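# Place a steel-table bottle into an empty carton cell

## Task

Take any one bottle that is standing on the steel table, set it into a cell of the carton that has nothing in it, and then open the gripper so the bottle is no longer held.

## Robot and tools

Robot: two 6-joint arms named left_arm and right_arm, each with a parallel two-finger gripper. Each arm's root sits in the scene frame at: left_arm (+0.008, +0.286, 0) m, quat_wxyz (+0.996, 0, 0, +0.094); right_arm (+0.020, -0.284, 0) m, quat_wxyz (+1.000, 0, 0, -0.027).

Scene frame: origin on the tabletop midway between the arms, +z upward, +x pointing out across the table, +y toward left_arm. The arm names do not tell you which side of a camera picture an arm appears on. The reported hand position can be somewhat wrong, more so when the arm is stretched far.

Gripper: the fingers extend along the gripper's +z axis and close along its y axis. end_effector_position is the point midway between the finger pads, roughly 1 cm short of the fingertips.

Tool execute_actions, argument actions: a list holding zero or one entry. Optional pictures (true/false) chooses whether camera images come back; by default they do.
- Empty list {"actions": []}: sends nothing, only reports the current state.
- Move: {"rows": [...], "steps": n}. steps is 1 to 15 control steps of 1/30 s each (15 if omitted). rows holds 1 to 15 rows; row k is applied on step k, and the final row is held for any remaining steps.
- Wait: {"steps": n} alone, n up to 300. It returns once n steps have elapsed since the previous result, and your own reply time counts toward them.
A refused call sends nothing to the robot.

Row layout: always 14 numbers, both arms, even if only one moves. First left_arm: waist, shoulder, elbow, wrist pitch, wrist yaw, wrist roll, opening; then right_arm in that same order. The six joint numbers are absolute target angles in radians, in the same convention as the Joint positions line (not offsets). Stated ranges per arm: waist -2.880 to 2.880, shoulder 0.000 to 3.142, elbow 0.000 to 3.019, wrist pitch -1.693 to 1.571, wrist yaw -1.571 to 1.571, wrist roll -2.094 to 2.094. A target more than 0.019 rad outside a range, and farther out than that joint's last reported angle, makes the call refused. True limits may differ from the stated ones by up to 0.019 rad either way; a target beyond the true limit is clipped to it, and the result then reports "joint sent to its limit" (possibly about an earlier, still-running action). Absence of that line does not prove there is more room.

Opening: an absolute value from -1 (closed) to +1 (fully open). Apart from near the extremes, the fingers go to where grip_measured would read your number. To hold something, command an opening below grip_measured: about 0.03 below gives a firm hold, a smaller margin a lighter one. Per-pad force tops out near 50 to 62 N (lower on some grippers, and weaker on parts under about 2 mm thick); first contact can spike higher. Each gripper's reading may be off by up to about 1 mm, constant through a scene.

Motion limits: each step, a joint's target is kept within a lead of its measured angle: waist 0.264, shoulder 0.32, elbow 0.276, wrist pitch 0.33, wrist yaw 0.186, wrist roll 0.522 rad. If the targets would shift the gripper over 70 mm from where it is measured, all that arm's targets are pulled back toward current angles. Distant targets therefore take several actions.

Between calls the arms keep heading for the last row sent. They give up once everything has nearly stopped (slow or blocked motion counts as stopped) or any step is HELD; after that only a new action makes them move or push further. Fingers still in motion finish their travel.

Result lines:
- State line `left_arm: …` | `right_arm: …`: each gripper's end_effector_position (m) and end_effector_quat_wxyz in the scene frame.
- Joint positions / Joint velocities: one block per arm, joints in row order (rad, rad/s), then finger-pad gap (m, m/s; 0.094 m is fully open).
- grip_measured: finger opening on the command scale.
- "joint command not followed": a clearance check altered or blocked some joint targets; other parts of the row still ran.
- HELD: marks steps on which all or part of your row was not sent.
- Joint torques: drive output per joint (no gripper), nonzero even in free air, with per-arm offset, scale and noise; friction can fake or hide a load.
- MOTOR HOT: a motor passed 85 °C from holding a load. At 100 °C an OVER-TEMPERATURE FAULT drops that arm (motors and gripper stop holding) until it cools.

Tool zoom_image: camera is one of cam_high, cam_low, cam_left_wrist, cam_right_wrist (each 504x504); region is [x0, y0, x1, y1] in pixels of that camera's latest image, origin top-left, at most 504 by 504. Returns an enlarged view; it does not move anything.

Tool read_manual: optional section, only "licences" (default); returns URDF licence text, no motion.

Tool finished_scene: scene is the number of the current scene. Replying with no tool call also ends things.

Avoid: pushing or dropping anything off the table (that fails the task), letting the arms strike or press on each other (may end the scene), drops, slips, slamming, hard impacts and very hard pushes. Occasionally something tugs a held part or nudges a loose item, so keep a secure grip. Holding loads for long heats motors. Smooth motion with little effort is preferred.

Each tool is called after "Request:" in YAML: its name, and indented under it one key for each argument.

## Session

Request:
execute_actions:
  actions: []

Scene clock: 0.00 s of 4680.00 s.
left_arm: end_effector_position=(+0.3807, -0.2104, +0.2997) grip_measured=+1.000 end_effector_quat_wxyz=(+0.539, +0.385, +0.519, +0.540) | right_arm: end_effector_position=(+0.7067, -0.5694, +0.3621) grip_measured=+1.000 end_effector_quat_wxyz=(+0.637, +0.223, +0.737, -0.036)
Joint positions: left_arm=[-1.384  1.886  1.201  1.32  -1.29   2.041  0.094] | right_arm=[-0.351  1.68   1.438  0.056 -0.054  0.228  0.094]
Joint velocities: left_arm=[ 0.005  0.005  0.007  0.002 -0.007 -0.022  0.   ] | right_arm=[-0.005 -0.024 -0.012 -0.022 -0.022  0.022  0.   ]
Joint torques (N m, as the arm reports them, + toward a larger angle): no reading
Motor temperatures (°C, as the motors report them): left_arm=[25 25 26 25 25 25] | right_arm=[26 26 31 25 23 26]

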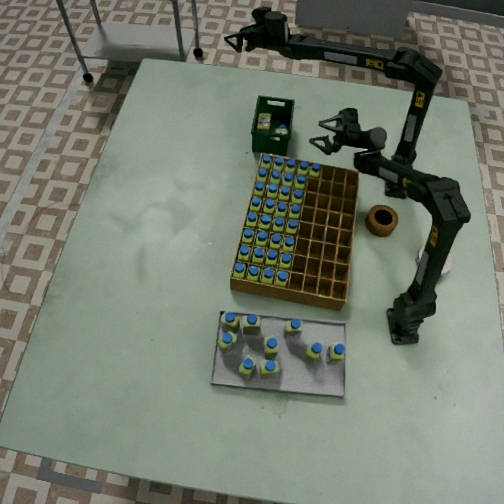

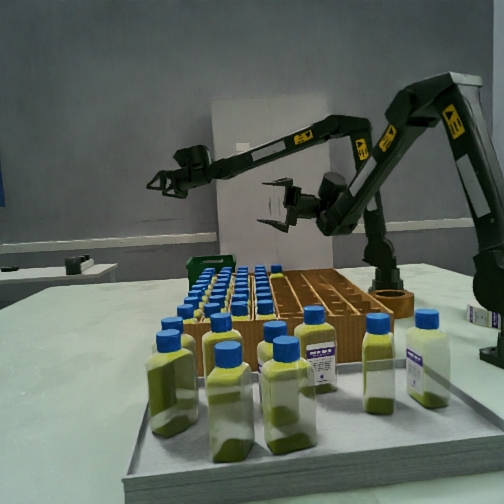

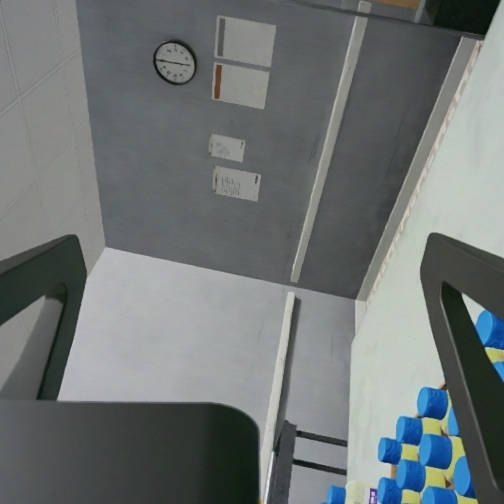

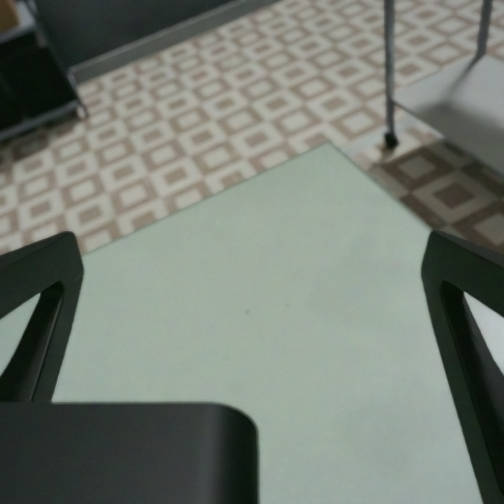

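Request:
execute_actions:
  actions:
    - {"rows":[[-1.378,1.876,1.2,1.296,-1.277,2.021,1,-0.351,1.68,1.438,0.056,-0.054,0.228,1],[-1.366,1.856,1.2,1.247,-1.251,1.98,1,-0.351,1.68,1.438,0.056,-0.054,0.228,1],[-1.352,1.831,1.2,1.186,-1.219,1.929,1,-0.351,1.68,1.438,0.056,-0.054,0.228,1],[-1.334,1.801,1.195,1.113,-1.18,1.868,1,-0.351,1.68,1.438,0.056,-0.054,0.228,1],[-1.314,1.766,1.19,1.028,-1.135,1.796,1,-0.351,1.68,1.438,0.056,-0.054,0.228,1],[-1.292,1.728,1.185,0.936,-1.086,1.719,1,-0.351,1.68,1.438,0.056,-0.054,0.228,1],[-1.27,1.69,1.18,0.844,-1.037,1.641,1,-0.351,1.68,1.438,0.056,-0.054,0.228,1],[-1.247,1.652,1.175,0.751,-0.988,1.564,1,-0.351,1.68,1.438,0.056,-0.054,0.228,1],[-1.225,1.614,1.17,0.659,-0.939,1.486,1,-0.351,1.68,1.438,0.056,-0.054,0.228,1],[-1.203,1.576,1.165,0.567,-0.89,1.409,1,-0.351,1.68,1.438,0.056,-0.054,0.228,1],[-1.181,1.538,1.16,0.474,-0.841,1.331,1,-0.351,1.68,1.438,0.056,-0.054,0.228,1],[-1.159,1.5,1.155,0.382,-0.792,1.254,1,-0.351,1.68,1.438,0.056,-0.054,0.228,1],[-1.136,1.462,1.15,0.29,-0.743,1.176,1,-0.351,1.68,1.438,0.056,-0.054,0.228,1],[-1.114,1.424,1.145,0.197,-0.694,1.099,1,-0.351,1.68,1.438,0.056,-0.054,0.228,1],[-1.092,1.386,1.14,0.105,-0.645,1.021,1,-0.351,1.68,1.438,0.056,-0.054,0.228,1]],"steps":15}
  pictures: false

Request:
execute_actions:
  actions:
    - {"rows":[[-1.07,1.348,1.135,0.013,-0.596,0.943,1,-0.351,1.68,1.438,0.056,-0.054,0.228,1],[-1.048,1.31,1.13,-0.08,-0.547,0.866,1,-0.351,1.68,1.438,0.056,-0.054,0.228,1],[-1.025,1.272,1.125,-0.172,-0.498,0.788,1,-0.351,1.68,1.438,0.056,-0.054,0.228,1],[-1.003,1.234,1.12,-0.264,-0.449,0.711,1,-0.351,1.68,1.438,0.056,-0.054,0.228,1],[-0.981,1.196,1.115,-0.357,-0.4,0.633,1,-0.351,1.68,1.438,0.056,-0.054,0.228,1],[-0.959,1.158,1.11,-0.449,-0.351,0.556,1,-0.351,1.68,1.438,0.056,-0.054,0.228,1],[-0.937,1.12,1.105,-0.541,-0.302,0.478,1,-0.351,1.68,1.438,0.056,-0.054,0.228,1],[-0.914,1.082,1.1,-0.634,-0.253,0.401,1,-0.351,1.68,1.438,0.056,-0.054,0.228,1],[-0.892,1.044,1.095,-0.726,-0.204,0.323,1,-0.351,1.68,1.438,0.056,-0.054,0.228,1],[-0.87,1.006,1.09,-0.818,-0.155,0.246,1,-0.351,1.68,1.438,0.056,-0.054,0.228,1],[-0.85,0.971,1.085,-0.903,-0.11,0.174,1,-0.351,1.68,1.438,0.056,-0.054,0.228,1],[-0.832,0.941,1.08,-0.976,-0.071,0.113,1,-0.351,1.68,1.438,0.056,-0.054,0.228,1],[-0.818,0.916,1.075,-1.037,-0.039,0.062,1,-0.351,1.68,1.438,0.056,-0.054,0.228,1],[-0.806,0.896,1.07,-1.086,-0.013,0.021,1,-0.351,1.68,1.438,0.056,-0.054,0.228,1],[-0.8,0.887,1.07,-1.113,0,0,1,-0.351,1.68,1.438,0.056,-0.054,0.228,1]],"steps":15}
  pictures: false

Request:
execute_actions:
  actions:
    - {"steps":25}

Scene clock: 48.20 s of 4680.00 s.
left_arm: end_effector_position=(+0.4613, -0.1681, +0.3847) grip_measured=+1.000 end_effector_quat_wxyz=(+0.599, +0.519, +0.482, +0.374) | right_arm: end_effector_position=(+0.7067, -0.5694, +0.3621) grip_measured=+1.000 end_effector_quat_wxyz=(+0.637, +0.223, +0.737, -0.036)
Joint positions: left_arm=[-1.146  1.506  1.166  0.337 -0.693  1.378  0.094] | right_arm=[-0.351  1.68   1.438  0.056 -0.054  0.228  0.094]
Joint velocities: left_arm=[ 0.904 -1.509 -0.085 -3.109  1.37  -2.396  0.   ] | right_arm=[-0.005  0.015  0.002  0.002  0.007 -0.066  0.   ]
Joint torques (N m, as the arm reports them, + toward a larger angle): left_arm=[ -0.28 -16.38   9.94   1.71  -0.14  -0.04] | right_arm=[ -0.04 -20.47  11.89   2.32   0.07  -0.12]
Motor temperatures (°C, as the motors report them): left_arm=[25 26 29 25 25 25] | right_arm=[26 28 37 26 23 26]
Steps of this call (steps 1 to 90: nothing new was sent; then 44.70 s passed at rest; steps 91 to 105: all 15 steps of this action). Readings (joint positions):
91: left_arm=[-1.384 1.886 1.201 1.318 -1.287 2.039] | right_arm=[-0.351 1.680 1.438 0.056 -0.054 0.228]
92: left_arm=[-1.383 1.886 1.201 1.306 -1.271 2.031] | right_arm=[-0.351 1.680 1.438 0.056 -0.054 0.228]
94: left_arm=[-1.377 1.875 1.201 1.231 -1.213 1.990] | right_arm=[-0.351 1.680 1.438 0.056 -0.054 0.228]
98: left_arm=[-1.327 1.791 1.186 0.949 -1.041 1.824] | right_arm=[-0.351 1.680 1.438 0.056 -0.054 0.228]
105: the state above

Scene clock: 48.70 s of 4680.00 s.
left_arm: end_effector_position=(+0.3224, +0.0613, +0.3569) grip_measured=+1.000 end_effector_quat_wxyz=(+0.358, +0.389, +0.847, -0.060) | right_arm: end_effector_position=(+0.7067, -0.5694, +0.3621) grip_measured=+1.000 end_effector_quat_wxyz=(+0.637, +0.223, +0.737, -0.036)
Joint positions: left_arm=[-0.817  0.911  1.087 -1.003 -0.022  0.24   0.094] | right_arm=[-0.351  1.68   1.438  0.056 -0.054  0.228  0.094]
Joint velocities: left_arm=[ 0.405 -0.728 -0.154 -1.536  0.505 -1.546  0.   ] | right_arm=[-0.005 -0.015 -0.002 -0.007 -0.037  0.007  0.   ]
Joint torques (N m, as the arm reports them, + toward a larger angle): left_arm=[-1.1  -2.81 11.39  1.35  0.12  0.04] | right_arm=[ -0.03 -20.44  11.88   2.32   0.08  -0.12]
Motor temperatures (°C, as the motors report them): left_arm=[25 26 29 25 25 25] | right_arm=[26 28 37 26 23 26]
Steps of this call (steps 1 to 15: all 15 steps of this action). Readings (joint positions):
1: left_arm=[-1.116 1.455 1.162 0.232 -0.641 1.296] | right_arm=[-0.351 1.680 1.438 0.056 -0.054 0.228]
2: left_arm=[-1.086 1.405 1.158 0.131 -0.593 1.215] | right_arm=[-0.351 1.680 1.438 0.056 -0.054 0.228]
4: left_arm=[-1.031 1.308 1.151 -0.060 -0.496 1.055] | right_arm=[-0.351 1.680 1.438 0.056 -0.054 0.228]
8: left_arm=[-0.945 1.139 1.135 -0.430 -0.300 0.739] | right_arm=[-0.351 1.680 1.438 0.056 -0.054 0.228]
15: the state above

Scene clock: 49.53 s of 4680.00 s.
left_arm: end_effector_position=(+0.3036, +0.0792, +0.3507) grip_measured=+1.000 end_effector_quat_wxyz=(+0.318, +0.288, +0.898, -0.096) | right_arm: end_effector_position=(+0.7067, -0.5694, +0.3621) grip_measured=+1.000 end_effector_quat_wxyz=(+0.637, +0.223, +0.737, -0.036)
Joint positions: left_arm=[-0.799  0.877  1.081 -1.097 -0.004  0.01   0.094] | right_arm=[-0.351  1.68   1.438  0.056 -0.054  0.228  0.094]
Joint velocities: left_arm=[ 0.005 -0.005 -0.012  0.012 -0.022  0.081  0.   ] | right_arm=[-0.005  0.005 -0.007  0.002  0.007  0.051  0.   ]
Joint torques (N m, as the arm reports them, + toward a larger angle): left_arm=[-0.17 -2.75 11.05  0.46  0.12  0.05] | right_arm=[ -0.03 -20.4   11.89   2.33   0.08  -0.12]
Motor temperatures (°C, as the motors report them): left_arm=[25 26 29 25 25 25] | right_arm=[26 28 37 26 23 26]
Steps of this call (steps 1 to 25: the robot went on to your last target). Readings (joint positions):
1: left_arm=[-0.807 0.890 1.082 -1.045 -0.012 0.193] | right_arm=[-0.351 1.680 1.438 0.056 -0.054 0.228]
2: left_arm=[-0.801 0.876 1.081 -1.070 -0.009 0.156] | right_arm=[-0.351 1.680 1.438 0.056 -0.054 0.228]
4: left_arm=[-0.799 0.863 1.081 -1.089 -0.006 0.103] | right_arm=[-0.351 1.680 1.438 0.056 -0.054 0.228]
8: left_arm=[-0.799 0.871 1.081 -1.096 -0.004 0.047] | right_arm=[-0.351 1.680 1.438 0.056 -0.054 0.228]
25: the state above

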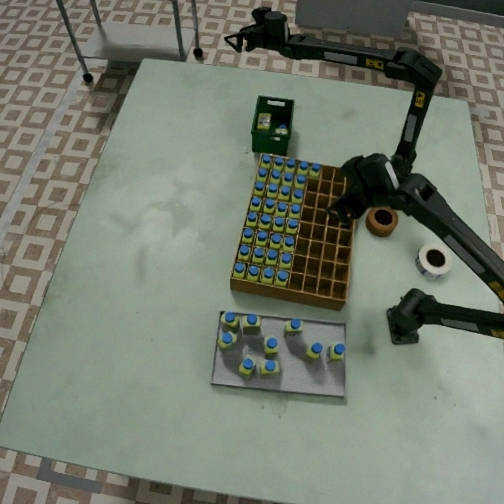

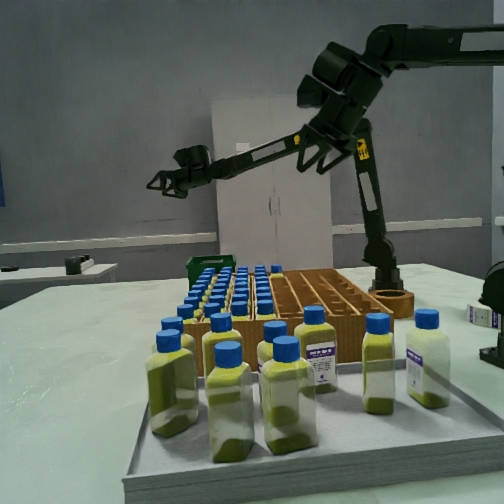

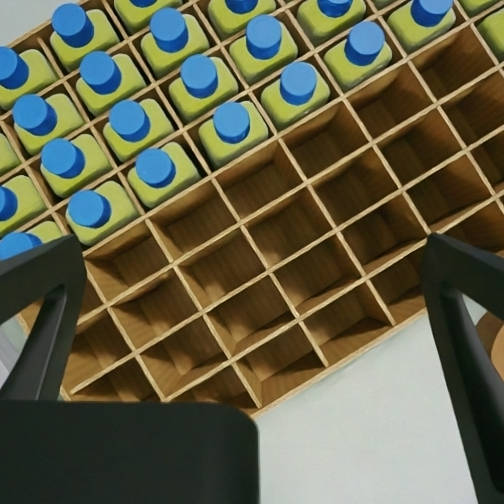

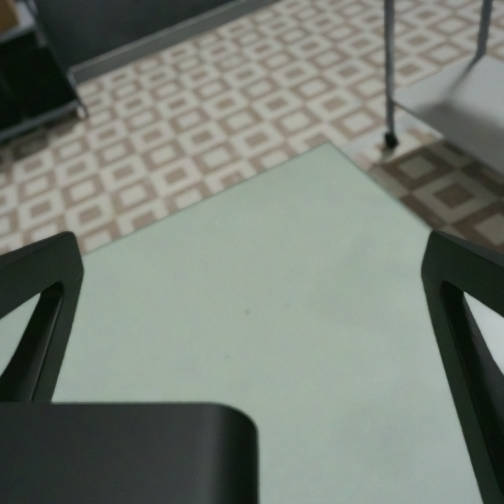

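Request:
execute_actions:
  actions:
    - {"rows":[[-0.78,0.887,1.07,-1.113,0,0,1,-0.351,1.68,1.438,0.056,-0.054,0.228,1],[-0.74,0.887,1.07,-1.113,0,0,1,-0.351,1.68,1.438,0.056,-0.054,0.228,1],[-0.69,0.887,1.07,-1.113,0,0,1,-0.351,1.68,1.438,0.056,-0.054,0.228,1],[-0.63,0.887,1.07,-1.113,0,0,1,-0.351,1.68,1.438,0.056,-0.054,0.228,1],[-0.565,0.887,1.07,-1.113,0,0,1,-0.351,1.68,1.438,0.056,-0.054,0.228,1],[-0.5,0.887,1.07,-1.113,0,0,1,-0.351,1.68,1.438,0.056,-0.054,0.228,1],[-0.435,0.887,1.07,-1.113,0,0,1,-0.351,1.68,1.438,0.056,-0.054,0.228,1],[-0.37,0.887,1.07,-1.113,0,0,1,-0.351,1.68,1.438,0.056,-0.054,0.228,1],[-0.305,0.887,1.07,-1.113,0,0,1,-0.351,1.68,1.438,0.056,-0.054,0.228,1],[-0.24,0.887,1.07,-1.113,0,0,1,-0.351,1.68,1.438,0.056,-0.054,0.228,1],[-0.175,0.887,1.07,-1.113,0,0,1,-0.351,1.68,1.438,0.056,-0.054,0.228,1],[-0.115,0.887,1.07,-1.113,0,0,1,-0.351,1.68,1.438,0.056,-0.054,0.228,1],[-0.065,0.887,1.07,-1.113,0,0,1,-0.351,1.68,1.438,0.056,-0.054,0.228,1],[-0.025,0.887,1.07,-1.113,0,0,1,-0.351,1.68,1.438,0.056,-0.054,0.228,1],[0,0.887,1.07,-1.113,0,0,1,-0.351,1.68,1.438,0.056,-0.054,0.228,1]],"steps":15}
  pictures: false

Request:
execute_actions:
  actions:
    - {"steps":20}

Scene clock: 72.80 s of 4680.00 s.
left_arm: end_effector_position=(+0.3661, +0.3358, +0.3492) grip_measured=+1.000 end_effector_quat_wxyz=(+0.329, -0.062, +0.942, +0.024) | right_arm: end_effector_position=(+0.7067, -0.5694, +0.3621) grip_measured=+1.000 end_effector_quat_wxyz=(+0.637, +0.223, +0.737, -0.036)
Joint positions: left_arm=[-0.048  0.882  1.081 -1.097  0.     0.008  0.094] | right_arm=[-0.351  1.68   1.438  0.056 -0.054  0.228  0.094]
Joint velocities: left_arm=[ 1.304  0.005  0.007 -0.007 -0.066  0.007  0.   ] | right_arm=[ 0.005  0.005  0.007  0.007  0.022 -0.066  0.   ]
Joint torques (N m, as the arm reports them, + toward a larger angle): left_arm=[-2.55 -2.84 10.96  0.59  0.03  0.13] | right_arm=[ -0.05 -20.44  11.88   2.32   0.08  -0.12]
Motor temperatures (°C, as the motors report them): left_arm=[25 25 29 25 25 25] | right_arm=[26 29 36 26 23 26]
Steps of this call (steps 1 to 15: the robot went on to your last target; steps 16 to 90: nothing new was sent; then 19.77 s passed at rest; steps 91 to 105: all 15 steps of this action). Readings (joint positions):
91: left_arm=[-0.799 0.877 1.081 -1.097 -0.004 0.009] | right_arm=[-0.351 1.680 1.438 0.056 -0.054 0.228]
92: left_arm=[-0.793 0.877 1.081 -1.097 -0.002 0.009] | right_arm=[-0.351 1.680 1.438 0.056 -0.054 0.228]
94: left_arm=[-0.747 0.877 1.081 -1.097 0.002 0.009] | right_arm=[-0.351 1.680 1.438 0.056 -0.054 0.228]
98: left_arm=[-0.504 0.878 1.081 -1.097 0.003 0.009] | right_arm=[-0.351 1.680 1.438 0.056 -0.054 0.228]
105: the state above

Scene clock: 73.47 s of 4680.00 s.
left_arm: end_effector_position=(+0.3628, +0.3555, +0.3492) grip_measured=+1.000 end_effector_quat_wxyz=(+0.328, -0.089, +0.940, +0.034) | right_arm: end_effector_position=(+0.7067, -0.5694, +0.3621) grip_measured=+1.000 end_effector_quat_wxyz=(+0.637, +0.223, +0.737, -0.036)
Joint positions: left_arm=[ 0.007  0.882  1.081 -1.097 -0.002  0.007  0.094] | right_arm=[-0.351  1.68   1.438  0.056 -0.054  0.228  0.094]
Joint velocities: left_arm=[-0.005 -0.005 -0.027 -0.002  0.007  0.066  0.   ] | right_arm=[-0.015 -0.005 -0.012 -0.007 -0.037  0.037  0.   ]
Joint torques (N m, as the arm reports them, + toward a larger angle): left_arm=[-0.21 -3.64 10.97  0.41  0.06  0.09] | right_arm=[ -0.05 -20.45  11.89   2.32   0.08  -0.12]
Motor temperatures (°C, as the motors report them): left_arm=[25 25 29 25 25 25] | right_arm=[26 29 36 26 23 26]
Steps of this call (steps 1 to 20: the robot went on to your last target). Readings (joint positions):
1: left_arm=[-0.011 0.882 1.081 -1.097 -0.001 0.008] | right_arm=[-0.351 1.680 1.438 0.056 -0.054 0.228]
2: left_arm=[0.012 0.882 1.081 -1.097 -0.002 0.007] | right_arm=[-0.351 1.680 1.438 0.056 -0.054 0.228]
4: left_arm=[0.021 0.882 1.081 -1.097 -0.002 0.007] | right_arm=[-0.351 1.680 1.438 0.056 -0.054 0.228]
8: left_arm=[0.009 0.882 1.081 -1.097 -0.002 0.007] | right_arm=[-0.351 1.680 1.438 0.056 -0.054 0.228]
20: the state above

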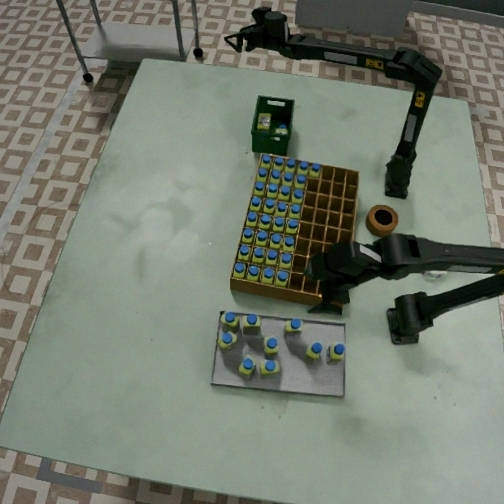

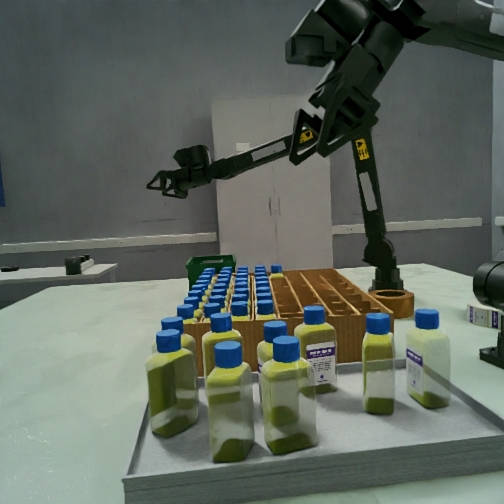

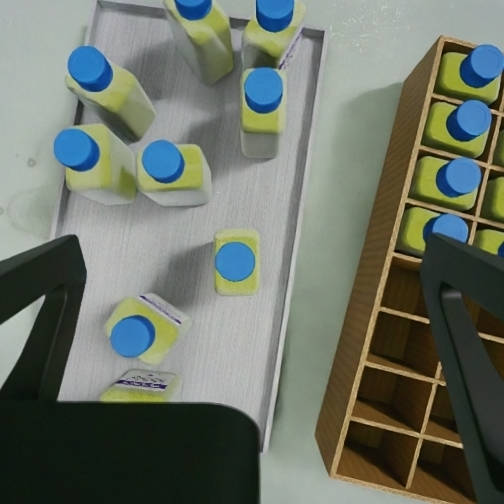

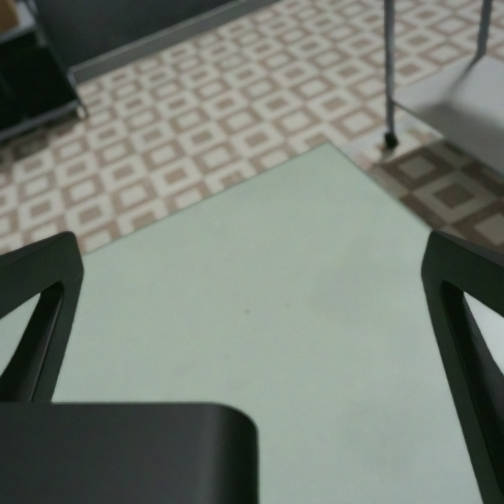

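Request:
execute_actions:
  actions:
    - {"rows":[[0.005,0.896,1.07,-1.117,0,-0.03,0.95,-0.351,1.68,1.438,0.056,-0.054,0.228,1],[0.008,0.915,1.07,-1.126,0,-0.09,0.9,-0.351,1.68,1.438,0.056,-0.054,0.228,1],[0.011,0.942,1.07,-1.138,0,-0.19,0.85,-0.351,1.68,1.438,0.056,-0.054,0.228,1],[0.014,0.976,1.07,-1.153,0,-0.3,0.8,-0.351,1.68,1.438,0.056,-0.054,0.228,1],[0.017,1.013,1.07,-1.17,0,-0.43,0.74,-0.351,1.68,1.438,0.056,-0.054,0.228,1],[0.02,1.053,1.07,-1.188,0,-0.56,0.68,-0.351,1.68,1.438,0.056,-0.054,0.228,1],[0.023,1.095,1.07,-1.207,0,-0.7,0.62,-0.351,1.68,1.438,0.056,-0.054,0.228,1],[0.026,1.137,1.07,-1.226,0,-0.85,0.56,-0.351,1.68,1.438,0.056,-0.054,0.228,1],[0.029,1.179,1.07,-1.245,0,-0.99,0.5,-0.351,1.68,1.438,0.056,-0.054,0.228,1],[0.032,1.219,1.07,-1.263,0,-1.12,0.44,-0.351,1.68,1.438,0.056,-0.054,0.228,1],[0.035,1.256,1.07,-1.28,0,-1.25,0.38,-0.351,1.68,1.438,0.056,-0.054,0.228,1],[0.038,1.29,1.07,-1.295,0,-1.36,0.32,-0.351,1.68,1.438,0.056,-0.054,0.228,1],[0.041,1.317,1.07,-1.307,0,-1.46,0.27,-0.351,1.68,1.438,0.056,-0.054,0.228,1],[0.044,1.336,1.07,-1.316,0,-1.52,0.23,-0.351,1.68,1.438,0.056,-0.054,0.228,1],[0.046,1.345,1.07,-1.322,0,-1.547,0.2,-0.351,1.68,1.438,0.056,-0.054,0.228,1]],"steps":15}
  pictures: false

Request:
execute_actions:
  actions:
    - {"steps":28}

Scene clock: 106.40 s of 4680.00 s.
left_arm: end_effector_position=(+0.3752, +0.3682, +0.1710) grip_measured=+0.217 end_effector_quat_wxyz=(+0.013, -0.611, +0.792, -0.005) | right_arm: end_effector_position=(+0.7067, -0.5694, +0.3621) grip_measured=+1.000 end_effector_quat_wxyz=(+0.637, +0.223, +0.737, -0.036)
Joint positions: left_arm=[ 0.033  1.336  1.077 -1.283 -0.002 -1.092  0.057] | right_arm=[-0.351  1.68   1.438  0.056 -0.054  0.228  0.094]
Joint velocities: left_arm=[ 0.103  0.923 -0.095 -0.286  0.022 -2.806 -0.031] | right_arm=[-0.005  0.005 -0.012  0.002  0.007  0.037  0.   ]
Joint torques (N m, as the arm reports them, + toward a larger angle): left_arm=[  1.51 -13.19  10.52  -0.29  -0.01   0.08] | right_arm=[ -0.04 -20.43  11.88   2.33   0.08  -0.12]
Motor temperatures (°C, as the motors report them): left_arm=[25 25 29 25 25 25] | right_arm=[26 29 36 26 23 26]
Steps of this call (steps 1 to 15: the robot went on to your last target; steps 16 to 90: nothing new was sent; then 29.43 s passed at rest; steps 91 to 105: all 15 steps of this action). Readings (joint positions):
91: left_arm=[0.007 0.882 1.081 -1.097 -0.002 0.003] | right_arm=[-0.351 1.680 1.438 0.056 -0.054 0.228]
92: left_arm=[0.007 0.884 1.081 -1.100 -0.002 -0.011] | right_arm=[-0.351 1.680 1.438 0.056 -0.054 0.228]
94: left_arm=[0.007 0.897 1.081 -1.115 -0.002 -0.085] | right_arm=[-0.351 1.680 1.438 0.056 -0.054 0.228]
98: left_arm=[0.010 1.009 1.081 -1.173 -0.002 -0.405] | right_arm=[-0.351 1.680 1.438 0.056 -0.054 0.228]
105: the state above

Scene clock: 107.33 s of 4680.00 s.
left_arm: end_effector_position=(+0.3646, +0.3685, +0.1590) grip_measured=+0.202 end_effector_quat_wxyz=(+0.011, +0.772, -0.635, -0.010) | right_arm: end_effector_position=(+0.7067, -0.5694, +0.3621) grip_measured=+1.000 end_effector_quat_wxyz=(+0.637, +0.223, +0.737, -0.036)
Joint positions: left_arm=[ 0.041  1.355  1.063 -1.307 -0.002 -1.537  0.056] | right_arm=[-0.351  1.68   1.438  0.056 -0.054  0.228  0.094]
Joint velocities: left_arm=[-0.005 -0.005 -0.002  0.012  0.051  0.007 -0.   ] | right_arm=[ 0.005  0.005  0.007  0.007 -0.11  -0.022  0.   ]
Joint torques (N m, as the arm reports them, + toward a larger angle): left_arm=[ 0.02 -9.52 11.13 -0.44 -0.06  0.09] | right_arm=[ -0.11 -20.42  11.89   2.31   0.08  -0.12]
Motor temperatures (°C, as the motors report them): left_arm=[25 25 29 25 25 25] | right_arm=[26 29 36 26 23 26]
Steps of this call (steps 1 to 28: the robot went on to your last target). Readings (joint positions):
1: left_arm=[0.036 1.362 1.073 -1.291 -0.002 -1.180] | right_arm=[-0.351 1.680 1.438 0.056 -0.054 0.228]
2: left_arm=[0.038 1.378 1.068 -1.297 -0.002 -1.252] | right_arm=[-0.351 1.680 1.438 0.056 -0.054 0.228]
4: left_arm=[0.041 1.384 1.063 -1.304 -0.002 -1.355] | right_arm=[-0.351 1.680 1.438 0.056 -0.054 0.228]
8: left_arm=[0.041 1.365 1.063 -1.307 -0.002 -1.463] | right_arm=[-0.351 1.680 1.438 0.056 -0.054 0.228]
28: the state above

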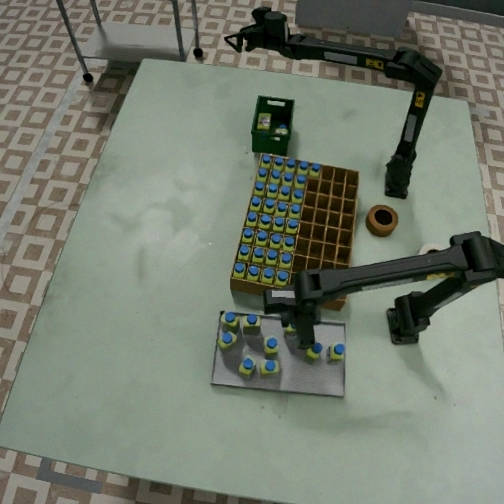

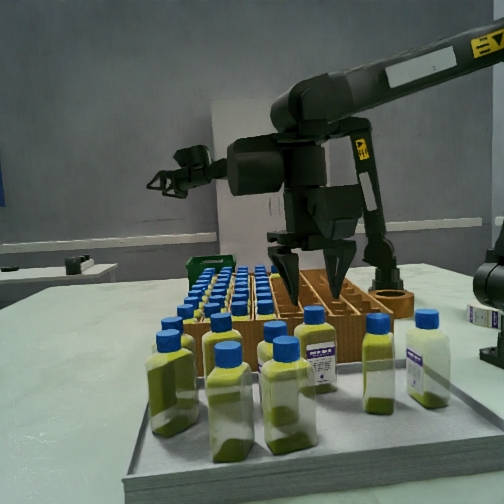

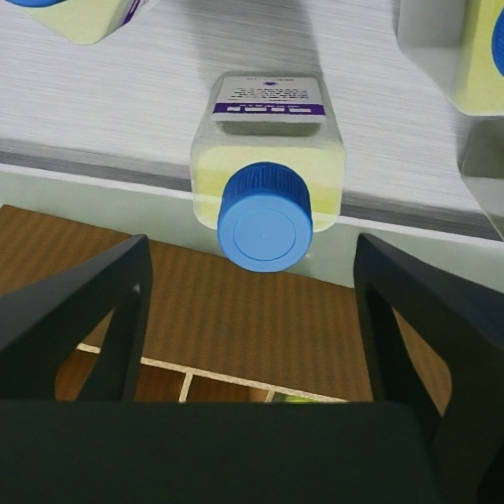

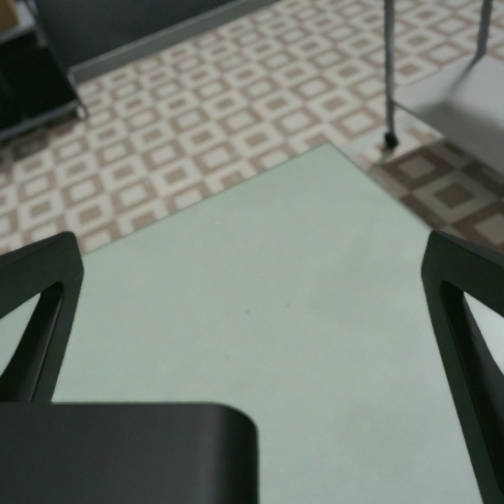

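Request:
execute_actions:
  actions:
    - {"rows":[[0.046,1.358,1.055,-1.29,0,-1.547,0.2,-0.351,1.68,1.438,0.056,-0.054,0.228,1],[0.046,1.361,1.05,-1.275,0,-1.547,0.2,-0.351,1.68,1.438,0.056,-0.054,0.228,1],[0.046,1.363,1.043,-1.262,0,-1.547,0.2,-0.351,1.68,1.438,0.056,-0.054,0.228,1],[0.046,1.366,1.035,-1.25,0,-1.547,0.2,-0.351,1.68,1.438,0.056,-0.054,0.228,1],[0.046,1.368,1.027,-1.238,0,-1.547,0.2,-0.351,1.68,1.438,0.056,-0.054,0.228,1],[0.046,1.371,1.019,-1.226,0,-1.547,0.2,-0.351,1.68,1.438,0.056,-0.054,0.228,1],[0.046,1.373,1.011,-1.214,0,-1.547,0.2,-0.351,1.68,1.438,0.056,-0.054,0.228,1],[0.046,1.376,1.003,-1.202,0,-1.547,0.2,-0.351,1.68,1.438,0.056,-0.054,0.228,1],[0.046,1.378,0.995,-1.19,0,-1.547,0.2,-0.351,1.68,1.438,0.056,-0.054,0.228,1],[0.046,1.38,0.988,-1.18,0,-1.547,0.2,-0.351,1.68,1.438,0.056,-0.054,0.228,1]],"steps":15}
  pictures: false

Request:
execute_actions:
  actions:
    - {"steps":12}

Scene clock: 129.30 s of 4680.00 s.
left_arm: end_effector_position=(+0.3667, +0.3690, +0.1306) grip_measured=+0.202 end_effector_quat_wxyz=(-0.001, +0.773, -0.635, -0.000) | right_arm: end_effector_position=(+0.7067, -0.5694, +0.3621) grip_measured=+1.000 end_effector_quat_wxyz=(+0.637, +0.223, +0.737, -0.036)
Joint positions: left_arm=[ 0.041  1.367  0.996 -1.199 -0.002 -1.537  0.056] | right_arm=[-0.351  1.68   1.438  0.056 -0.054  0.228  0.094]
Joint velocities: left_arm=[ 0.005  0.024  0.007  0.037  0.051 -0.022 -0.   ] | right_arm=[-0.024  0.005 -0.012 -0.037 -0.007 -0.066  0.   ]
Joint torques (N m, as the arm reports them, + toward a larger angle): left_arm=[ 0.43 -7.95  9.4   0.6  -0.04  0.11] | right_arm=[ -0.06 -20.42  11.89   2.31   0.08  -0.12]
Motor temperatures (°C, as the motors report them): left_arm=[25 25 29 25 25 25] | right_arm=[26 29 37 26 23 26]
Steps of this call (steps 1 to 30: the robot went on to your last target; steps 31 to 90: nothing new was sent; then 18.47 s passed at rest; steps 91 to 105: all 15 steps of this action). Readings (joint positions):
91: left_arm=[0.041 1.355 1.063 -1.307 -0.002 -1.537] | right_arm=[-0.351 1.680 1.438 0.056 -0.054 0.228]
92: left_arm=[0.041 1.355 1.063 -1.304 -0.002 -1.537] | right_arm=[-0.351 1.680 1.438 0.056 -0.054 0.228]
94: left_arm=[0.041 1.355 1.058 -1.286 -0.002 -1.537] | right_arm=[-0.351 1.680 1.438 0.056 -0.054 0.228]
98: left_arm=[0.041 1.355 1.031 -1.239 -0.002 -1.537] | right_arm=[-0.351 1.680 1.438 0.056 -0.054 0.228]
105: the state above

Scene clock: 129.70 s of 4680.00 s.
left_arm: end_effector_position=(+0.3673, +0.3692, +0.1305) grip_measured=+0.202 end_effector_quat_wxyz=(-0.002, +0.773, -0.635, +0.000) | right_arm: end_effector_position=(+0.7067, -0.5694, +0.3621) grip_measured=+1.000 end_effector_quat_wxyz=(+0.637, +0.223, +0.737, -0.036)
Joint positions: left_arm=[ 0.041  1.368  0.996 -1.196 -0.002 -1.537  0.056] | right_arm=[-0.351  1.68   1.438  0.056 -0.054  0.228  0.094]
Joint velocities: left_arm=[-0.005 -0.015 -0.002 -0.012  0.037  0.066  0.001] | right_arm=[ 0.005 -0.005  0.012  0.022 -0.007  0.066  0.   ]
Joint torques (N m, as the arm reports them, + toward a larger angle): left_arm=[ 0.19 -7.98  9.57  0.6  -0.01  0.04] | right_arm=[ -0.05 -20.44  11.89   2.31   0.08  -0.12]
Motor temperatures (°C, as the motors report them): left_arm=[25 25 29 25 25 25] | right_arm=[26 29 37 26 23 26]
Steps of this call (steps 1 to 12: the robot went on to your last target). Readings (joint positions):
1: left_arm=[0.041 1.368 0.996 -1.197 -0.002 -1.537] | right_arm=[-0.351 1.680 1.438 0.056 -0.054 0.228]
2: left_arm=[0.041 1.368 0.996 -1.197 -0.002 -1.537] | right_arm=[-0.351 1.680 1.438 0.056 -0.054 0.228]
4: left_arm=[0.041 1.368 0.996 -1.196 -0.002 -1.537] | right_arm=[-0.351 1.680 1.438 0.056 -0.054 0.228]
8: left_arm=[0.041 1.368 0.996 -1.196 -0.002 -1.537] | right_arm=[-0.351 1.680 1.438 0.056 -0.054 0.228]
12: the state above

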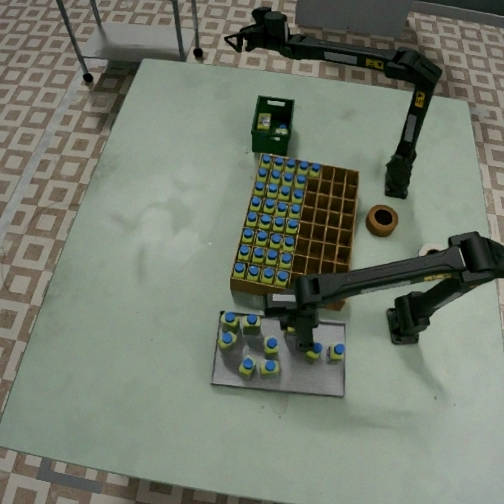

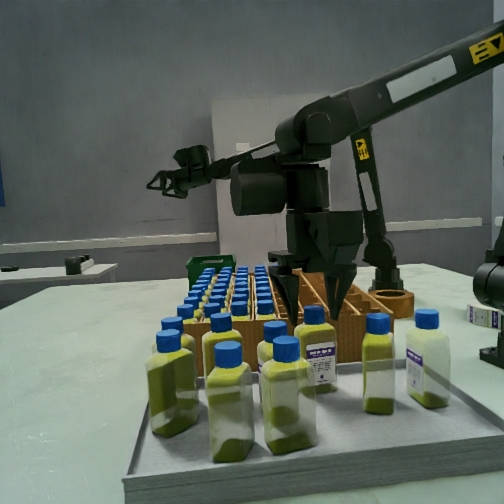

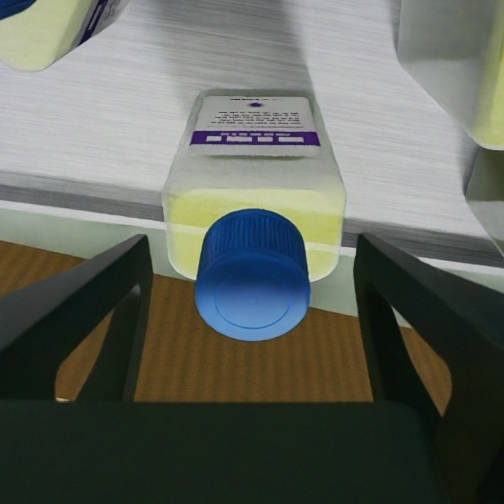

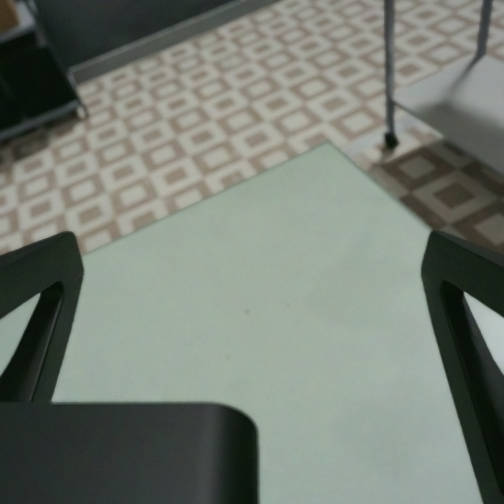

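Request:
execute_actions:
  actions:
    - {"rows":[[0.04,1.38,0.988,-1.18,0,-1.547,0.1,-0.351,1.68,1.438,0.056,-0.054,0.228,1],[0.034,1.38,0.988,-1.18,0,-1.547,0,-0.351,1.68,1.438,0.056,-0.054,0.228,1],[0.032,1.38,0.988,-1.18,0,-1.547,-0.1,-0.351,1.68,1.438,0.056,-0.054,0.228,1],[0.032,1.38,0.988,-1.18,0,-1.547,-0.2,-0.351,1.68,1.438,0.056,-0.054,0.228,1],[0.032,1.38,0.988,-1.18,0,-1.547,-0.28,-0.351,1.68,1.438,0.056,-0.054,0.228,1],[0.032,1.38,0.988,-1.18,0,-1.547,-0.34,-0.351,1.68,1.438,0.056,-0.054,0.228,1],[0.032,1.38,0.988,-1.18,0,-1.547,-0.38,-0.351,1.68,1.438,0.056,-0.054,0.228,1],[0.032,1.38,0.988,-1.18,0,-1.547,-0.42,-0.351,1.68,1.438,0.056,-0.054,0.228,1],[0.032,1.38,0.988,-1.18,0,-1.547,-0.46,-0.351,1.68,1.438,0.056,-0.054,0.228,1],[0.032,1.38,0.988,-1.18,0,-1.547,-0.5,-0.351,1.68,1.438,0.056,-0.054,0.228,1]],"steps":14}
  pictures: false

Request:
execute_actions:
  actions:
    - {"rows":[[0.032,1.365,1.01,-1.2,0,-1.547,-0.5,-0.351,1.68,1.438,0.056,-0.054,0.228,1],[0.032,1.358,1.028,-1.21,0,-1.547,-0.5,-0.351,1.68,1.438,0.056,-0.054,0.228,1],[0.032,1.352,1.044,-1.225,0,-1.547,-0.5,-0.351,1.68,1.438,0.056,-0.054,0.228,1],[0.032,1.346,1.062,-1.247,0,-1.547,-0.5,-0.351,1.68,1.438,0.056,-0.054,0.228,1],[0.032,1.34,1.082,-1.272,0,-1.547,-0.5,-0.351,1.68,1.438,0.056,-0.054,0.228,1],[0.032,1.334,1.102,-1.298,0,-1.547,-0.5,-0.351,1.68,1.438,0.056,-0.054,0.228,1],[0.032,1.328,1.122,-1.324,0,-1.547,-0.5,-0.351,1.68,1.438,0.056,-0.054,0.228,1],[0.032,1.323,1.142,-1.35,0,-1.547,-0.5,-0.351,1.68,1.438,0.056,-0.054,0.228,1],[0.032,1.318,1.162,-1.376,0,-1.547,-0.5,-0.351,1.68,1.438,0.056,-0.054,0.228,1],[0.032,1.313,1.182,-1.402,0,-1.547,-0.5,-0.351,1.68,1.438,0.056,-0.054,0.228,1],[0.032,1.309,1.202,-1.427,0,-1.547,-0.5,-0.351,1.68,1.438,0.056,-0.054,0.228,1],[0.032,1.305,1.222,-1.452,0,-1.547,-0.5,-0.351,1.68,1.438,0.056,-0.054,0.228,1],[0.032,1.302,1.242,-1.476,0,-1.547,-0.5,-0.351,1.68,1.438,0.056,-0.054,0.228,1],[0.032,1.299,1.26,-1.498,0,-1.547,-0.5,-0.351,1.68,1.438,0.056,-0.054,0.228,1],[0.032,1.297,1.275,-1.52,0,-1.547,-0.5,-0.351,1.68,1.438,0.056,-0.054,0.228,1]],"steps":15}
  pictures: false

Request:
execute_actions:
  actions:
    - {"rows":[[0.032,1.297,1.275,-1.52,0,-1.53,-0.5,-0.351,1.68,1.438,0.056,-0.054,0.228,1],[0.03,1.297,1.275,-1.52,0,-1.5,-0.5,-0.351,1.68,1.438,0.056,-0.054,0.228,1],[0.022,1.297,1.275,-1.52,0,-1.46,-0.5,-0.351,1.68,1.438,0.056,-0.054,0.228,1],[0.008,1.297,1.275,-1.52,0,-1.41,-0.5,-0.351,1.68,1.438,0.056,-0.054,0.228,1],[-0.012,1.297,1.275,-1.52,0,-1.36,-0.5,-0.351,1.68,1.438,0.056,-0.054,0.228,1],[-0.038,1.297,1.275,-1.52,0,-1.31,-0.5,-0.351,1.68,1.438,0.056,-0.054,0.228,1],[-0.068,1.297,1.275,-1.52,0,-1.26,-0.5,-0.351,1.68,1.438,0.056,-0.054,0.228,1],[-0.1,1.297,1.275,-1.52,0,-1.21,-0.5,-0.351,1.68,1.438,0.056,-0.054,0.228,1],[-0.134,1.297,1.275,-1.52,0,-1.16,-0.5,-0.351,1.68,1.438,0.056,-0.054,0.228,1],[-0.168,1.297,1.275,-1.52,0,-1.11,-0.5,-0.351,1.68,1.438,0.056,-0.054,0.228,1],[-0.202,1.297,1.275,-1.52,0,-1.06,-0.5,-0.351,1.68,1.438,0.056,-0.054,0.228,1],[-0.236,1.297,1.275,-1.52,0,-1.01,-0.5,-0.351,1.68,1.438,0.056,-0.054,0.228,1],[-0.27,1.297,1.275,-1.52,0,-0.96,-0.5,-0.351,1.68,1.438,0.056,-0.054,0.228,1],[-0.304,1.297,1.275,-1.52,0,-0.91,-0.5,-0.351,1.68,1.438,0.056,-0.054,0.228,1],[-0.338,1.297,1.275,-1.52,0,-0.86,-0.5,-0.351,1.68,1.438,0.056,-0.054,0.228,1]],"steps":15}
  pictures: false

Request:
execute_actions:
  actions:
    - {"rows":[[-0.372,1.297,1.275,-1.52,0,-0.81,-0.5,-0.351,1.68,1.438,0.056,-0.054,0.228,1],[-0.406,1.297,1.275,-1.52,0,-0.76,-0.5,-0.351,1.68,1.438,0.056,-0.054,0.228,1],[-0.44,1.297,1.275,-1.52,0,-0.71,-0.5,-0.351,1.68,1.438,0.056,-0.054,0.228,1],[-0.474,1.297,1.275,-1.52,0,-0.66,-0.5,-0.351,1.68,1.438,0.056,-0.054,0.228,1],[-0.508,1.297,1.275,-1.52,0,-0.61,-0.5,-0.351,1.68,1.438,0.056,-0.054,0.228,1],[-0.542,1.297,1.275,-1.52,0,-0.56,-0.5,-0.351,1.68,1.438,0.056,-0.054,0.228,1],[-0.576,1.297,1.275,-1.52,0,-0.52,-0.5,-0.351,1.68,1.438,0.056,-0.054,0.228,1],[-0.61,1.297,1.275,-1.52,0,-0.49,-0.5,-0.351,1.68,1.438,0.056,-0.054,0.228,1],[-0.641,1.297,1.275,-1.52,0,-0.47,-0.5,-0.351,1.68,1.438,0.056,-0.054,0.228,1],[-0.668,1.297,1.275,-1.52,0,-0.45,-0.5,-0.351,1.68,1.438,0.056,-0.054,0.228,1],[-0.691,1.297,1.275,-1.52,0,-0.45,-0.5,-0.351,1.68,1.438,0.056,-0.054,0.228,1],[-0.709,1.297,1.275,-1.52,0,-0.45,-0.5,-0.351,1.68,1.438,0.056,-0.054,0.228,1],[-0.721,1.297,1.275,-1.52,0,-0.45,-0.5,-0.351,1.68,1.438,0.056,-0.054,0.228,1],[-0.728,1.297,1.275,-1.52,0,-0.45,-0.5,-0.351,1.68,1.438,0.056,-0.054,0.228,1],[-0.73,1.297,1.275,-1.52,0,-0.45,-0.5,-0.351,1.68,1.438,0.056,-0.054,0.228,1]],"steps":15}
  pictures: false

Request:
execute_actions:
  actions:
    - {"rows":[[-0.73,1.305,1.24,-1.49,0,-0.45,-0.5,-0.351,1.68,1.438,0.056,-0.054,0.228,1],[-0.73,1.31,1.23,-1.48,0,-0.45,-0.5,-0.351,1.68,1.438,0.056,-0.054,0.228,1],[-0.73,1.314,1.22,-1.47,0,-0.45,-0.5,-0.351,1.68,1.438,0.056,-0.054,0.228,1],[-0.73,1.317,1.21,-1.46,0,-0.45,-0.5,-0.351,1.68,1.438,0.056,-0.054,0.228,1],[-0.73,1.32,1.2,-1.45,0,-0.45,-0.5,-0.351,1.68,1.438,0.056,-0.054,0.228,1],[-0.73,1.322,1.19,-1.44,0,-0.45,-0.5,-0.351,1.68,1.438,0.056,-0.054,0.228,1],[-0.73,1.324,1.18,-1.43,0,-0.45,-0.5,-0.351,1.68,1.438,0.056,-0.054,0.228,1]],"steps":15}

Scene clock: 196.63 s of 4680.00 s.
left_arm: end_effector_position=(+0.3674, +0.3692, +0.1305) grip_measured=-0.447 end_effector_quat_wxyz=(-0.002, +0.773, -0.634, +0.000) | right_arm: end_effector_position=(+0.7067, -0.5694, +0.3621) grip_measured=+1.000 end_effector_quat_wxyz=(+0.637, +0.223, +0.737, -0.036)
Joint positions: left_arm=[ 0.041  1.368  0.996 -1.196 -0.002 -1.538  0.026] | right_arm=[-0.351  1.68   1.438  0.056 -0.054  0.228  0.094]
Joint velocities: left_arm=[ 0.005  0.005 -0.012  0.012 -0.007 -0.007 -0.001] | right_arm=[-0.015 -0.005 -0.012 -0.022 -0.037  0.022  0.   ]
Joint torques (N m, as the arm reports them, + toward a larger angle): left_arm=[-0.12 -8.56  9.5   0.74 -0.07  0.08] | right_arm=[ -0.07 -20.44  11.88   2.32   0.08  -0.12]
Motor temperatures (°C, as the motors report them): left_arm=[25 25 28 25 25 25] | right_arm=[26 30 37 26 23 26]
Steps of this call (steps 1 to 15: the robot went on to your last target; steps 16 to 90: nothing new was sent; then 63.47 s passed at rest; steps 91 to 104: all 14 steps of this action). Readings (joint positions):
91: left_arm=[0.041 1.368 0.996 -1.196 -0.002 -1.537] | right_arm=[-0.351 1.680 1.438 0.056 -0.054 0.228]
92: left_arm=[0.041 1.368 0.996 -1.196 -0.002 -1.537] | right_arm=[-0.351 1.680 1.438 0.056 -0.054 0.228]
94: left_arm=[0.041 1.368 0.996 -1.196 -0.002 -1.537] | right_arm=[-0.351 1.680 1.438 0.056 -0.054 0.228]
98: left_arm=[0.041 1.368 0.996 -1.196 -0.002 -1.538] | right_arm=[-0.351 1.680 1.438 0.056 -0.054 0.228]
104: the state above

Scene clock: 197.13 s of 4680.00 s.
left_arm: end_effector_position=(+0.3652, +0.3687, +0.2113) grip_measured=-0.447 end_effector_quat_wxyz=(+0.015, +0.773, -0.634, -0.013) | right_arm: end_effector_position=(+0.7067, -0.5694, +0.3621) grip_measured=+1.000 end_effector_quat_wxyz=(+0.637, +0.223, +0.737, -0.036)
Joint positions: left_arm=[ 0.041  1.332  1.181 -1.458 -0.002 -1.538  0.026] | right_arm=[-0.351  1.68   1.438  0.056 -0.054  0.228  0.094]
Joint velocities: left_arm=[-0.015 -0.21   0.652 -0.652 -0.051  0.037  0.   ] | right_arm=[-0.005  0.005 -0.027  0.002  0.037 -0.007  0.   ]
Joint torques (N m, as the arm reports them, + toward a larger angle): left_arm=[ -0.9  -11.12  16.07  -0.06  -0.02   0.08] | right_arm=[ -0.05 -20.49  11.89   2.32   0.08  -0.12]
Motor temperatures (°C, as the motors report them): left_arm=[25 25 29 25 25 25] | right_arm=[26 30 37 26 23 26]
Steps of this call (steps 1 to 15: all 15 steps of this action). Readings (joint positions):
1: left_arm=[0.041 1.368 0.996 -1.196 -0.002 -1.538] | right_arm=[-0.351 1.680 1.438 0.056 -0.054 0.228]
2: left_arm=[0.041 1.368 0.996 -1.196 -0.002 -1.538] | right_arm=[-0.351 1.680 1.438 0.056 -0.054 0.228]
4: left_arm=[0.041 1.368 0.997 -1.205 -0.002 -1.538] | right_arm=[-0.351 1.680 1.438 0.056 -0.054 0.228]
8: left_arm=[0.041 1.366 1.028 -1.289 -0.002 -1.538] | right_arm=[-0.351 1.680 1.438 0.056 -0.054 0.228]
15: the state above

Scene clock: 197.63 s of 4680.00 s.
left_arm: end_effector_position=(+0.3726, +0.2532, +0.2423) grip_measured=-0.447 end_effector_quat_wxyz=(+0.000, -0.471, +0.882, +0.001) | right_arm: end_effector_position=(+0.7067, -0.5694, +0.3621) grip_measured=+1.000 end_effector_quat_wxyz=(+0.637, +0.223, +0.737, -0.036)
Joint positions: left_arm=[-0.277  1.296  1.23  -1.505 -0.002 -1.069  0.026] | right_arm=[-0.351  1.68   1.438  0.056 -0.054  0.228  0.094]
Joint velocities: left_arm=[-1.118 -0.015  0.007  0.007 -0.022  1.311 -0.   ] | right_arm=[-0.005  0.005  0.002 -0.007  0.007 -0.037  0.   ]
Joint torques (N m, as the arm reports them, + toward a larger angle): left_arm=[ 0.49 -8.68 15.33 -0.34 -0.02  0.17] | right_arm=[ -0.07 -20.45  11.88   2.31   0.08  -0.12]
Motor temperatures (°C, as the motors report them): left_arm=[25 25 29 25 25 25] | right_arm=[26 30 37 26 23 26]
Steps of this call (steps 1 to 15: all 15 steps of this action). Readings (joint positions):
1: left_arm=[0.041 1.325 1.200 -1.476 -0.002 -1.538] | right_arm=[-0.351 1.680 1.438 0.056 -0.054 0.228]
2: left_arm=[0.040 1.317 1.215 -1.487 -0.002 -1.534] | right_arm=[-0.351 1.680 1.438 0.056 -0.054 0.228]
4: left_arm=[0.037 1.303 1.229 -1.497 -0.002 -1.505] | right_arm=[-0.351 1.680 1.438 0.056 -0.054 0.228]
8: left_arm=[-0.019 1.296 1.230 -1.505 -0.002 -1.380] | right_arm=[-0.351 1.680 1.438 0.056 -0.054 0.228]
15: the state above

Scene clock: 198.13 s of 4680.00 s.
left_arm: end_effector_position=(+0.3210, +0.0960, +0.2423) grip_measured=-0.447 end_effector_quat_wxyz=(-0.000, +0.019, +1.000, -0.000) | right_arm: end_effector_position=(+0.7067, -0.5694, +0.3621) grip_measured=+1.000 end_effector_quat_wxyz=(+0.637, +0.223, +0.737, -0.036)
Joint positions: left_arm=[-0.732  1.296  1.23  -1.505  0.    -0.507  0.026] | right_arm=[-0.351  1.68   1.438  0.056 -0.054  0.228  0.094]
Joint velocities: left_arm=[-0.337 -0.005  0.007  0.012 -0.022  0.403  0.   ] | right_arm=[-0.005 -0.024 -0.002  0.002 -0.095  0.022  0.   ]
Joint torques (N m, as the arm reports them, + toward a larger angle): left_arm=[ 2.37 -9.23 15.31 -0.36 -0.08  0.18] | right_arm=[ -0.03 -20.48  11.88   2.32   0.08  -0.12]
Motor temperatures (°C, as the motors report them): left_arm=[25 25 29 25 25 25] | right_arm=[26 30 37 26 23 26]
Steps of this call (steps 1 to 15: all 15 steps of this action). Readings (joint positions):
1: left_arm=[-0.314 1.296 1.230 -1.505 -0.002 -1.022] | right_arm=[-0.351 1.680 1.438 0.056 -0.054 0.228]
2: left_arm=[-0.349 1.296 1.230 -1.505 -0.002 -0.973] | right_arm=[-0.351 1.680 1.438 0.056 -0.054 0.228]
4: left_arm=[-0.416 1.296 1.230 -1.505 -0.002 -0.876] | right_arm=[-0.351 1.680 1.438 0.056 -0.054 0.228]
8: left_arm=[-0.547 1.296 1.230 -1.505 -0.002 -0.684] | right_arm=[-0.351 1.680 1.438 0.056 -0.054 0.228]
15: the state above

Scene clock: 198.63 s of 4680.00 s.
left_arm: end_effector_position=(+0.3225, +0.0927, +0.2152) grip_measured=-0.447 end_effector_quat_wxyz=(-0.007, +0.044, +0.999, +0.003) | right_arm: end_effector_position=(+0.7067, -0.5694, +0.3621) grip_measured=+1.000 end_effector_quat_wxyz=(+0.637, +0.223, +0.737, -0.036)
Joint positions: left_arm=[-0.738  1.321  1.182 -1.446  0.001 -0.461  0.026] | right_arm=[-0.351  1.68   1.438  0.056 -0.054  0.228  0.094]
Joint velocities: left_arm=[-0.005 -0.005 -0.002  0.007 -0.037 -0.007 -0.002] | right_arm=[-0.005 -0.024 -0.012 -0.022  0.022 -0.007  0.   ]
Joint torques (N m, as the arm reports them, + toward a larger angle): left_arm=[ 0.69 -9.32 10.8   0.53 -0.09  0.25] | right_arm=[ -0.1  -20.5   11.89   2.31   0.08  -0.12]
Motor temperatures (°C, as the motors report them): left_arm=[25 25 29 25 25 25] | right_arm=[26 30 37 26 23 26]
Steps of this call (steps 1 to 15: all 15 steps of this action). Readings (joint positions):
1: left_arm=[-0.741 1.296 1.230 -1.505 0.001 -0.497] | right_arm=[-0.351 1.680 1.438 0.056 -0.054 0.228]
2: left_arm=[-0.743 1.296 1.230 -1.503 0.001 -0.489] | right_arm=[-0.351 1.680 1.438 0.056 -0.054 0.228]
4: left_arm=[-0.741 1.297 1.228 -1.492 0.001 -0.478] | right_arm=[-0.351 1.680 1.438 0.056 -0.054 0.228]
8: left_arm=[-0.738 1.302 1.200 -1.456 0.001 -0.467] | right_arm=[-0.351 1.680 1.438 0.056 -0.054 0.228]
15: the state above

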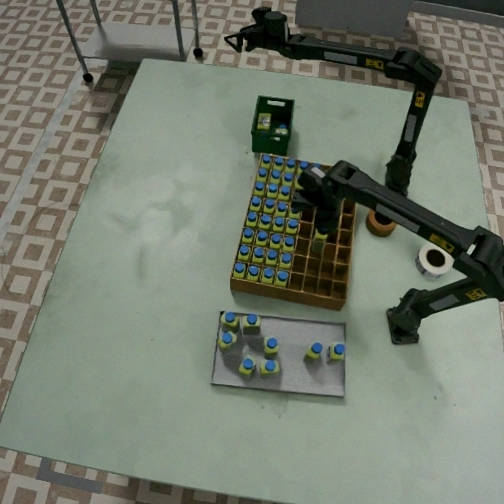

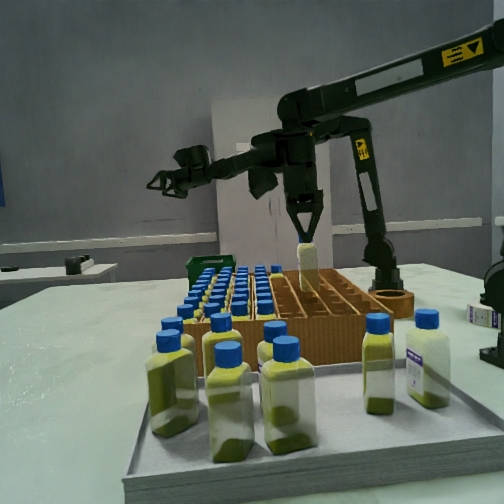

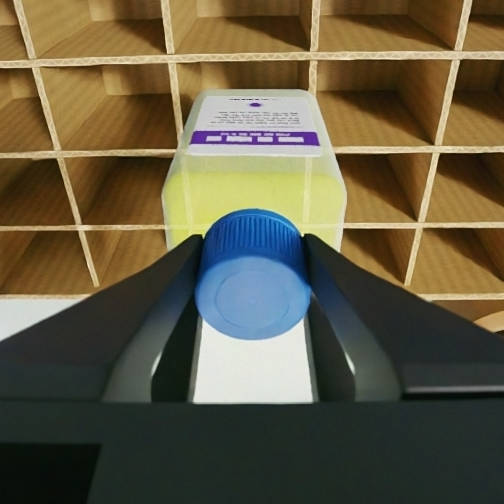

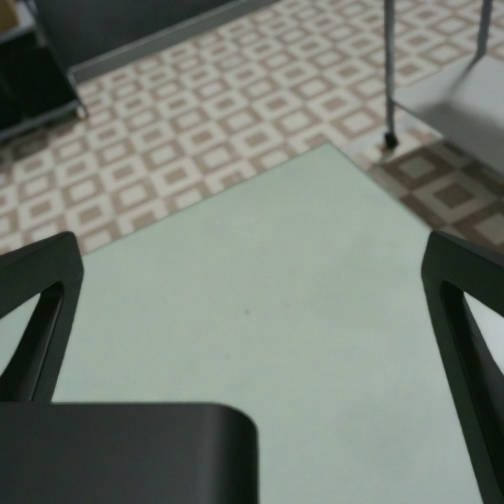

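Request:
execute_actions:
  actions:
    - {"rows":[[-0.722,1.324,1.18,-1.425,0,-0.45,-0.5,-0.351,1.68,1.438,0.056,-0.054,0.228,1],[-0.716,1.324,1.178,-1.42,0,-0.45,-0.5,-0.351,1.68,1.438,0.056,-0.054,0.228,1],[-0.712,1.324,1.175,-1.414,0,-0.45,-0.5,-0.351,1.68,1.438,0.056,-0.054,0.228,1],[-0.712,1.324,1.171,-1.408,0,-0.45,-0.5,-0.351,1.68,1.438,0.056,-0.054,0.228,1],[-0.712,1.324,1.166,-1.402,0,-0.45,-0.5,-0.351,1.68,1.438,0.056,-0.054,0.228,1],[-0.712,1.324,1.16,-1.396,0,-0.45,-0.5,-0.351,1.68,1.438,0.056,-0.054,0.228,1],[-0.712,1.324,1.154,-1.39,0,-0.45,-0.5,-0.351,1.68,1.438,0.056,-0.054,0.228,1],[-0.712,1.324,1.148,-1.385,0,-0.45,-0.5,-0.351,1.68,1.438,0.056,-0.054,0.228,1]],"steps":15}

Scene clock: 220.63 s of 4680.00 s.
left_arm: end_effector_position=(+0.3277, +0.0986, +0.2037) grip_measured=-0.447 end_effector_quat_wxyz=(-0.001, +0.034, +0.999, +0.000) | right_arm: end_effector_position=(+0.7067, -0.5694, +0.3621) grip_measured=+1.000 end_effector_quat_wxyz=(+0.637, +0.223, +0.737, -0.036)
Joint positions: left_arm=[-0.717  1.321  1.151 -1.403  0.001 -0.459  0.026] | right_arm=[-0.351  1.68   1.438  0.056 -0.054  0.228  0.094]
Joint velocities: left_arm=[-0.005  0.005 -0.012  0.017  0.007  0.022  0.   ] | right_arm=[-0.005 -0.015 -0.032 -0.012 -0.022 -0.007  0.   ]
Joint torques (N m, as the arm reports them, + toward a larger angle): left_arm=[ 0.76 -8.64 10.57  0.88 -0.07  0.17] | right_arm=[ -0.06 -20.44  11.89   2.32   0.08  -0.12]
Motor temperatures (°C, as the motors report them): left_arm=[25 25 29 25 25 25] | right_arm=[26 30 37 26 23 26]
Steps of this call (steps 1 to 15: the robot went on to your last target; steps 16 to 90: nothing new was sent; then 18.50 s passed at rest; steps 91 to 105: all 15 steps of this action). Readings (joint positions):
91: left_arm=[-0.737 1.321 1.182 -1.445 0.001 -0.459] | right_arm=[-0.351 1.680 1.438 0.056 -0.054 0.228]
92: left_arm=[-0.736 1.321 1.182 -1.443 0.001 -0.459] | right_arm=[-0.351 1.680 1.438 0.056 -0.054 0.228]
94: left_arm=[-0.729 1.321 1.181 -1.435 0.001 -0.459] | right_arm=[-0.351 1.680 1.438 0.056 -0.054 0.228]
98: left_arm=[-0.717 1.321 1.168 -1.410 0.001 -0.459] | right_arm=[-0.351 1.680 1.438 0.056 -0.054 0.228]
105: the state above

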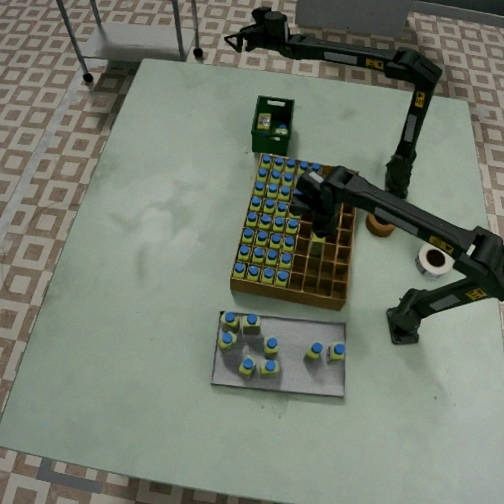

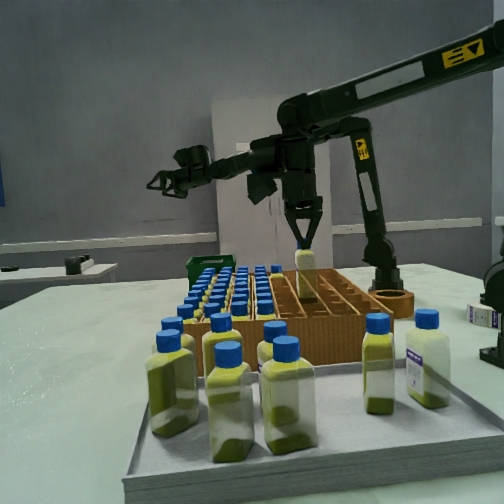

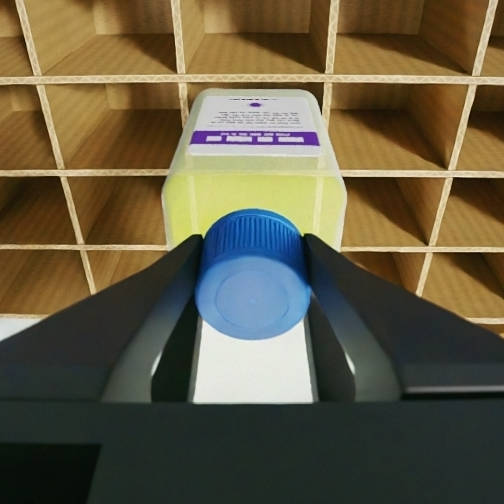

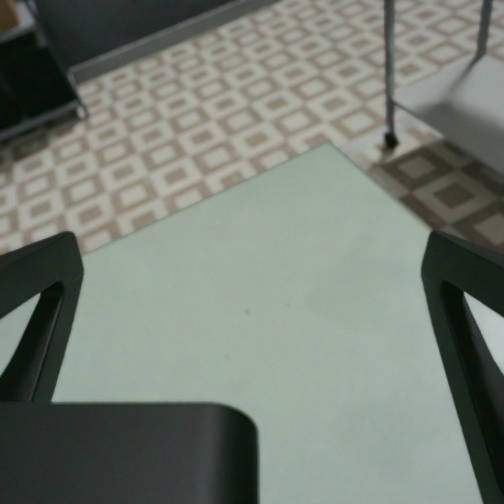

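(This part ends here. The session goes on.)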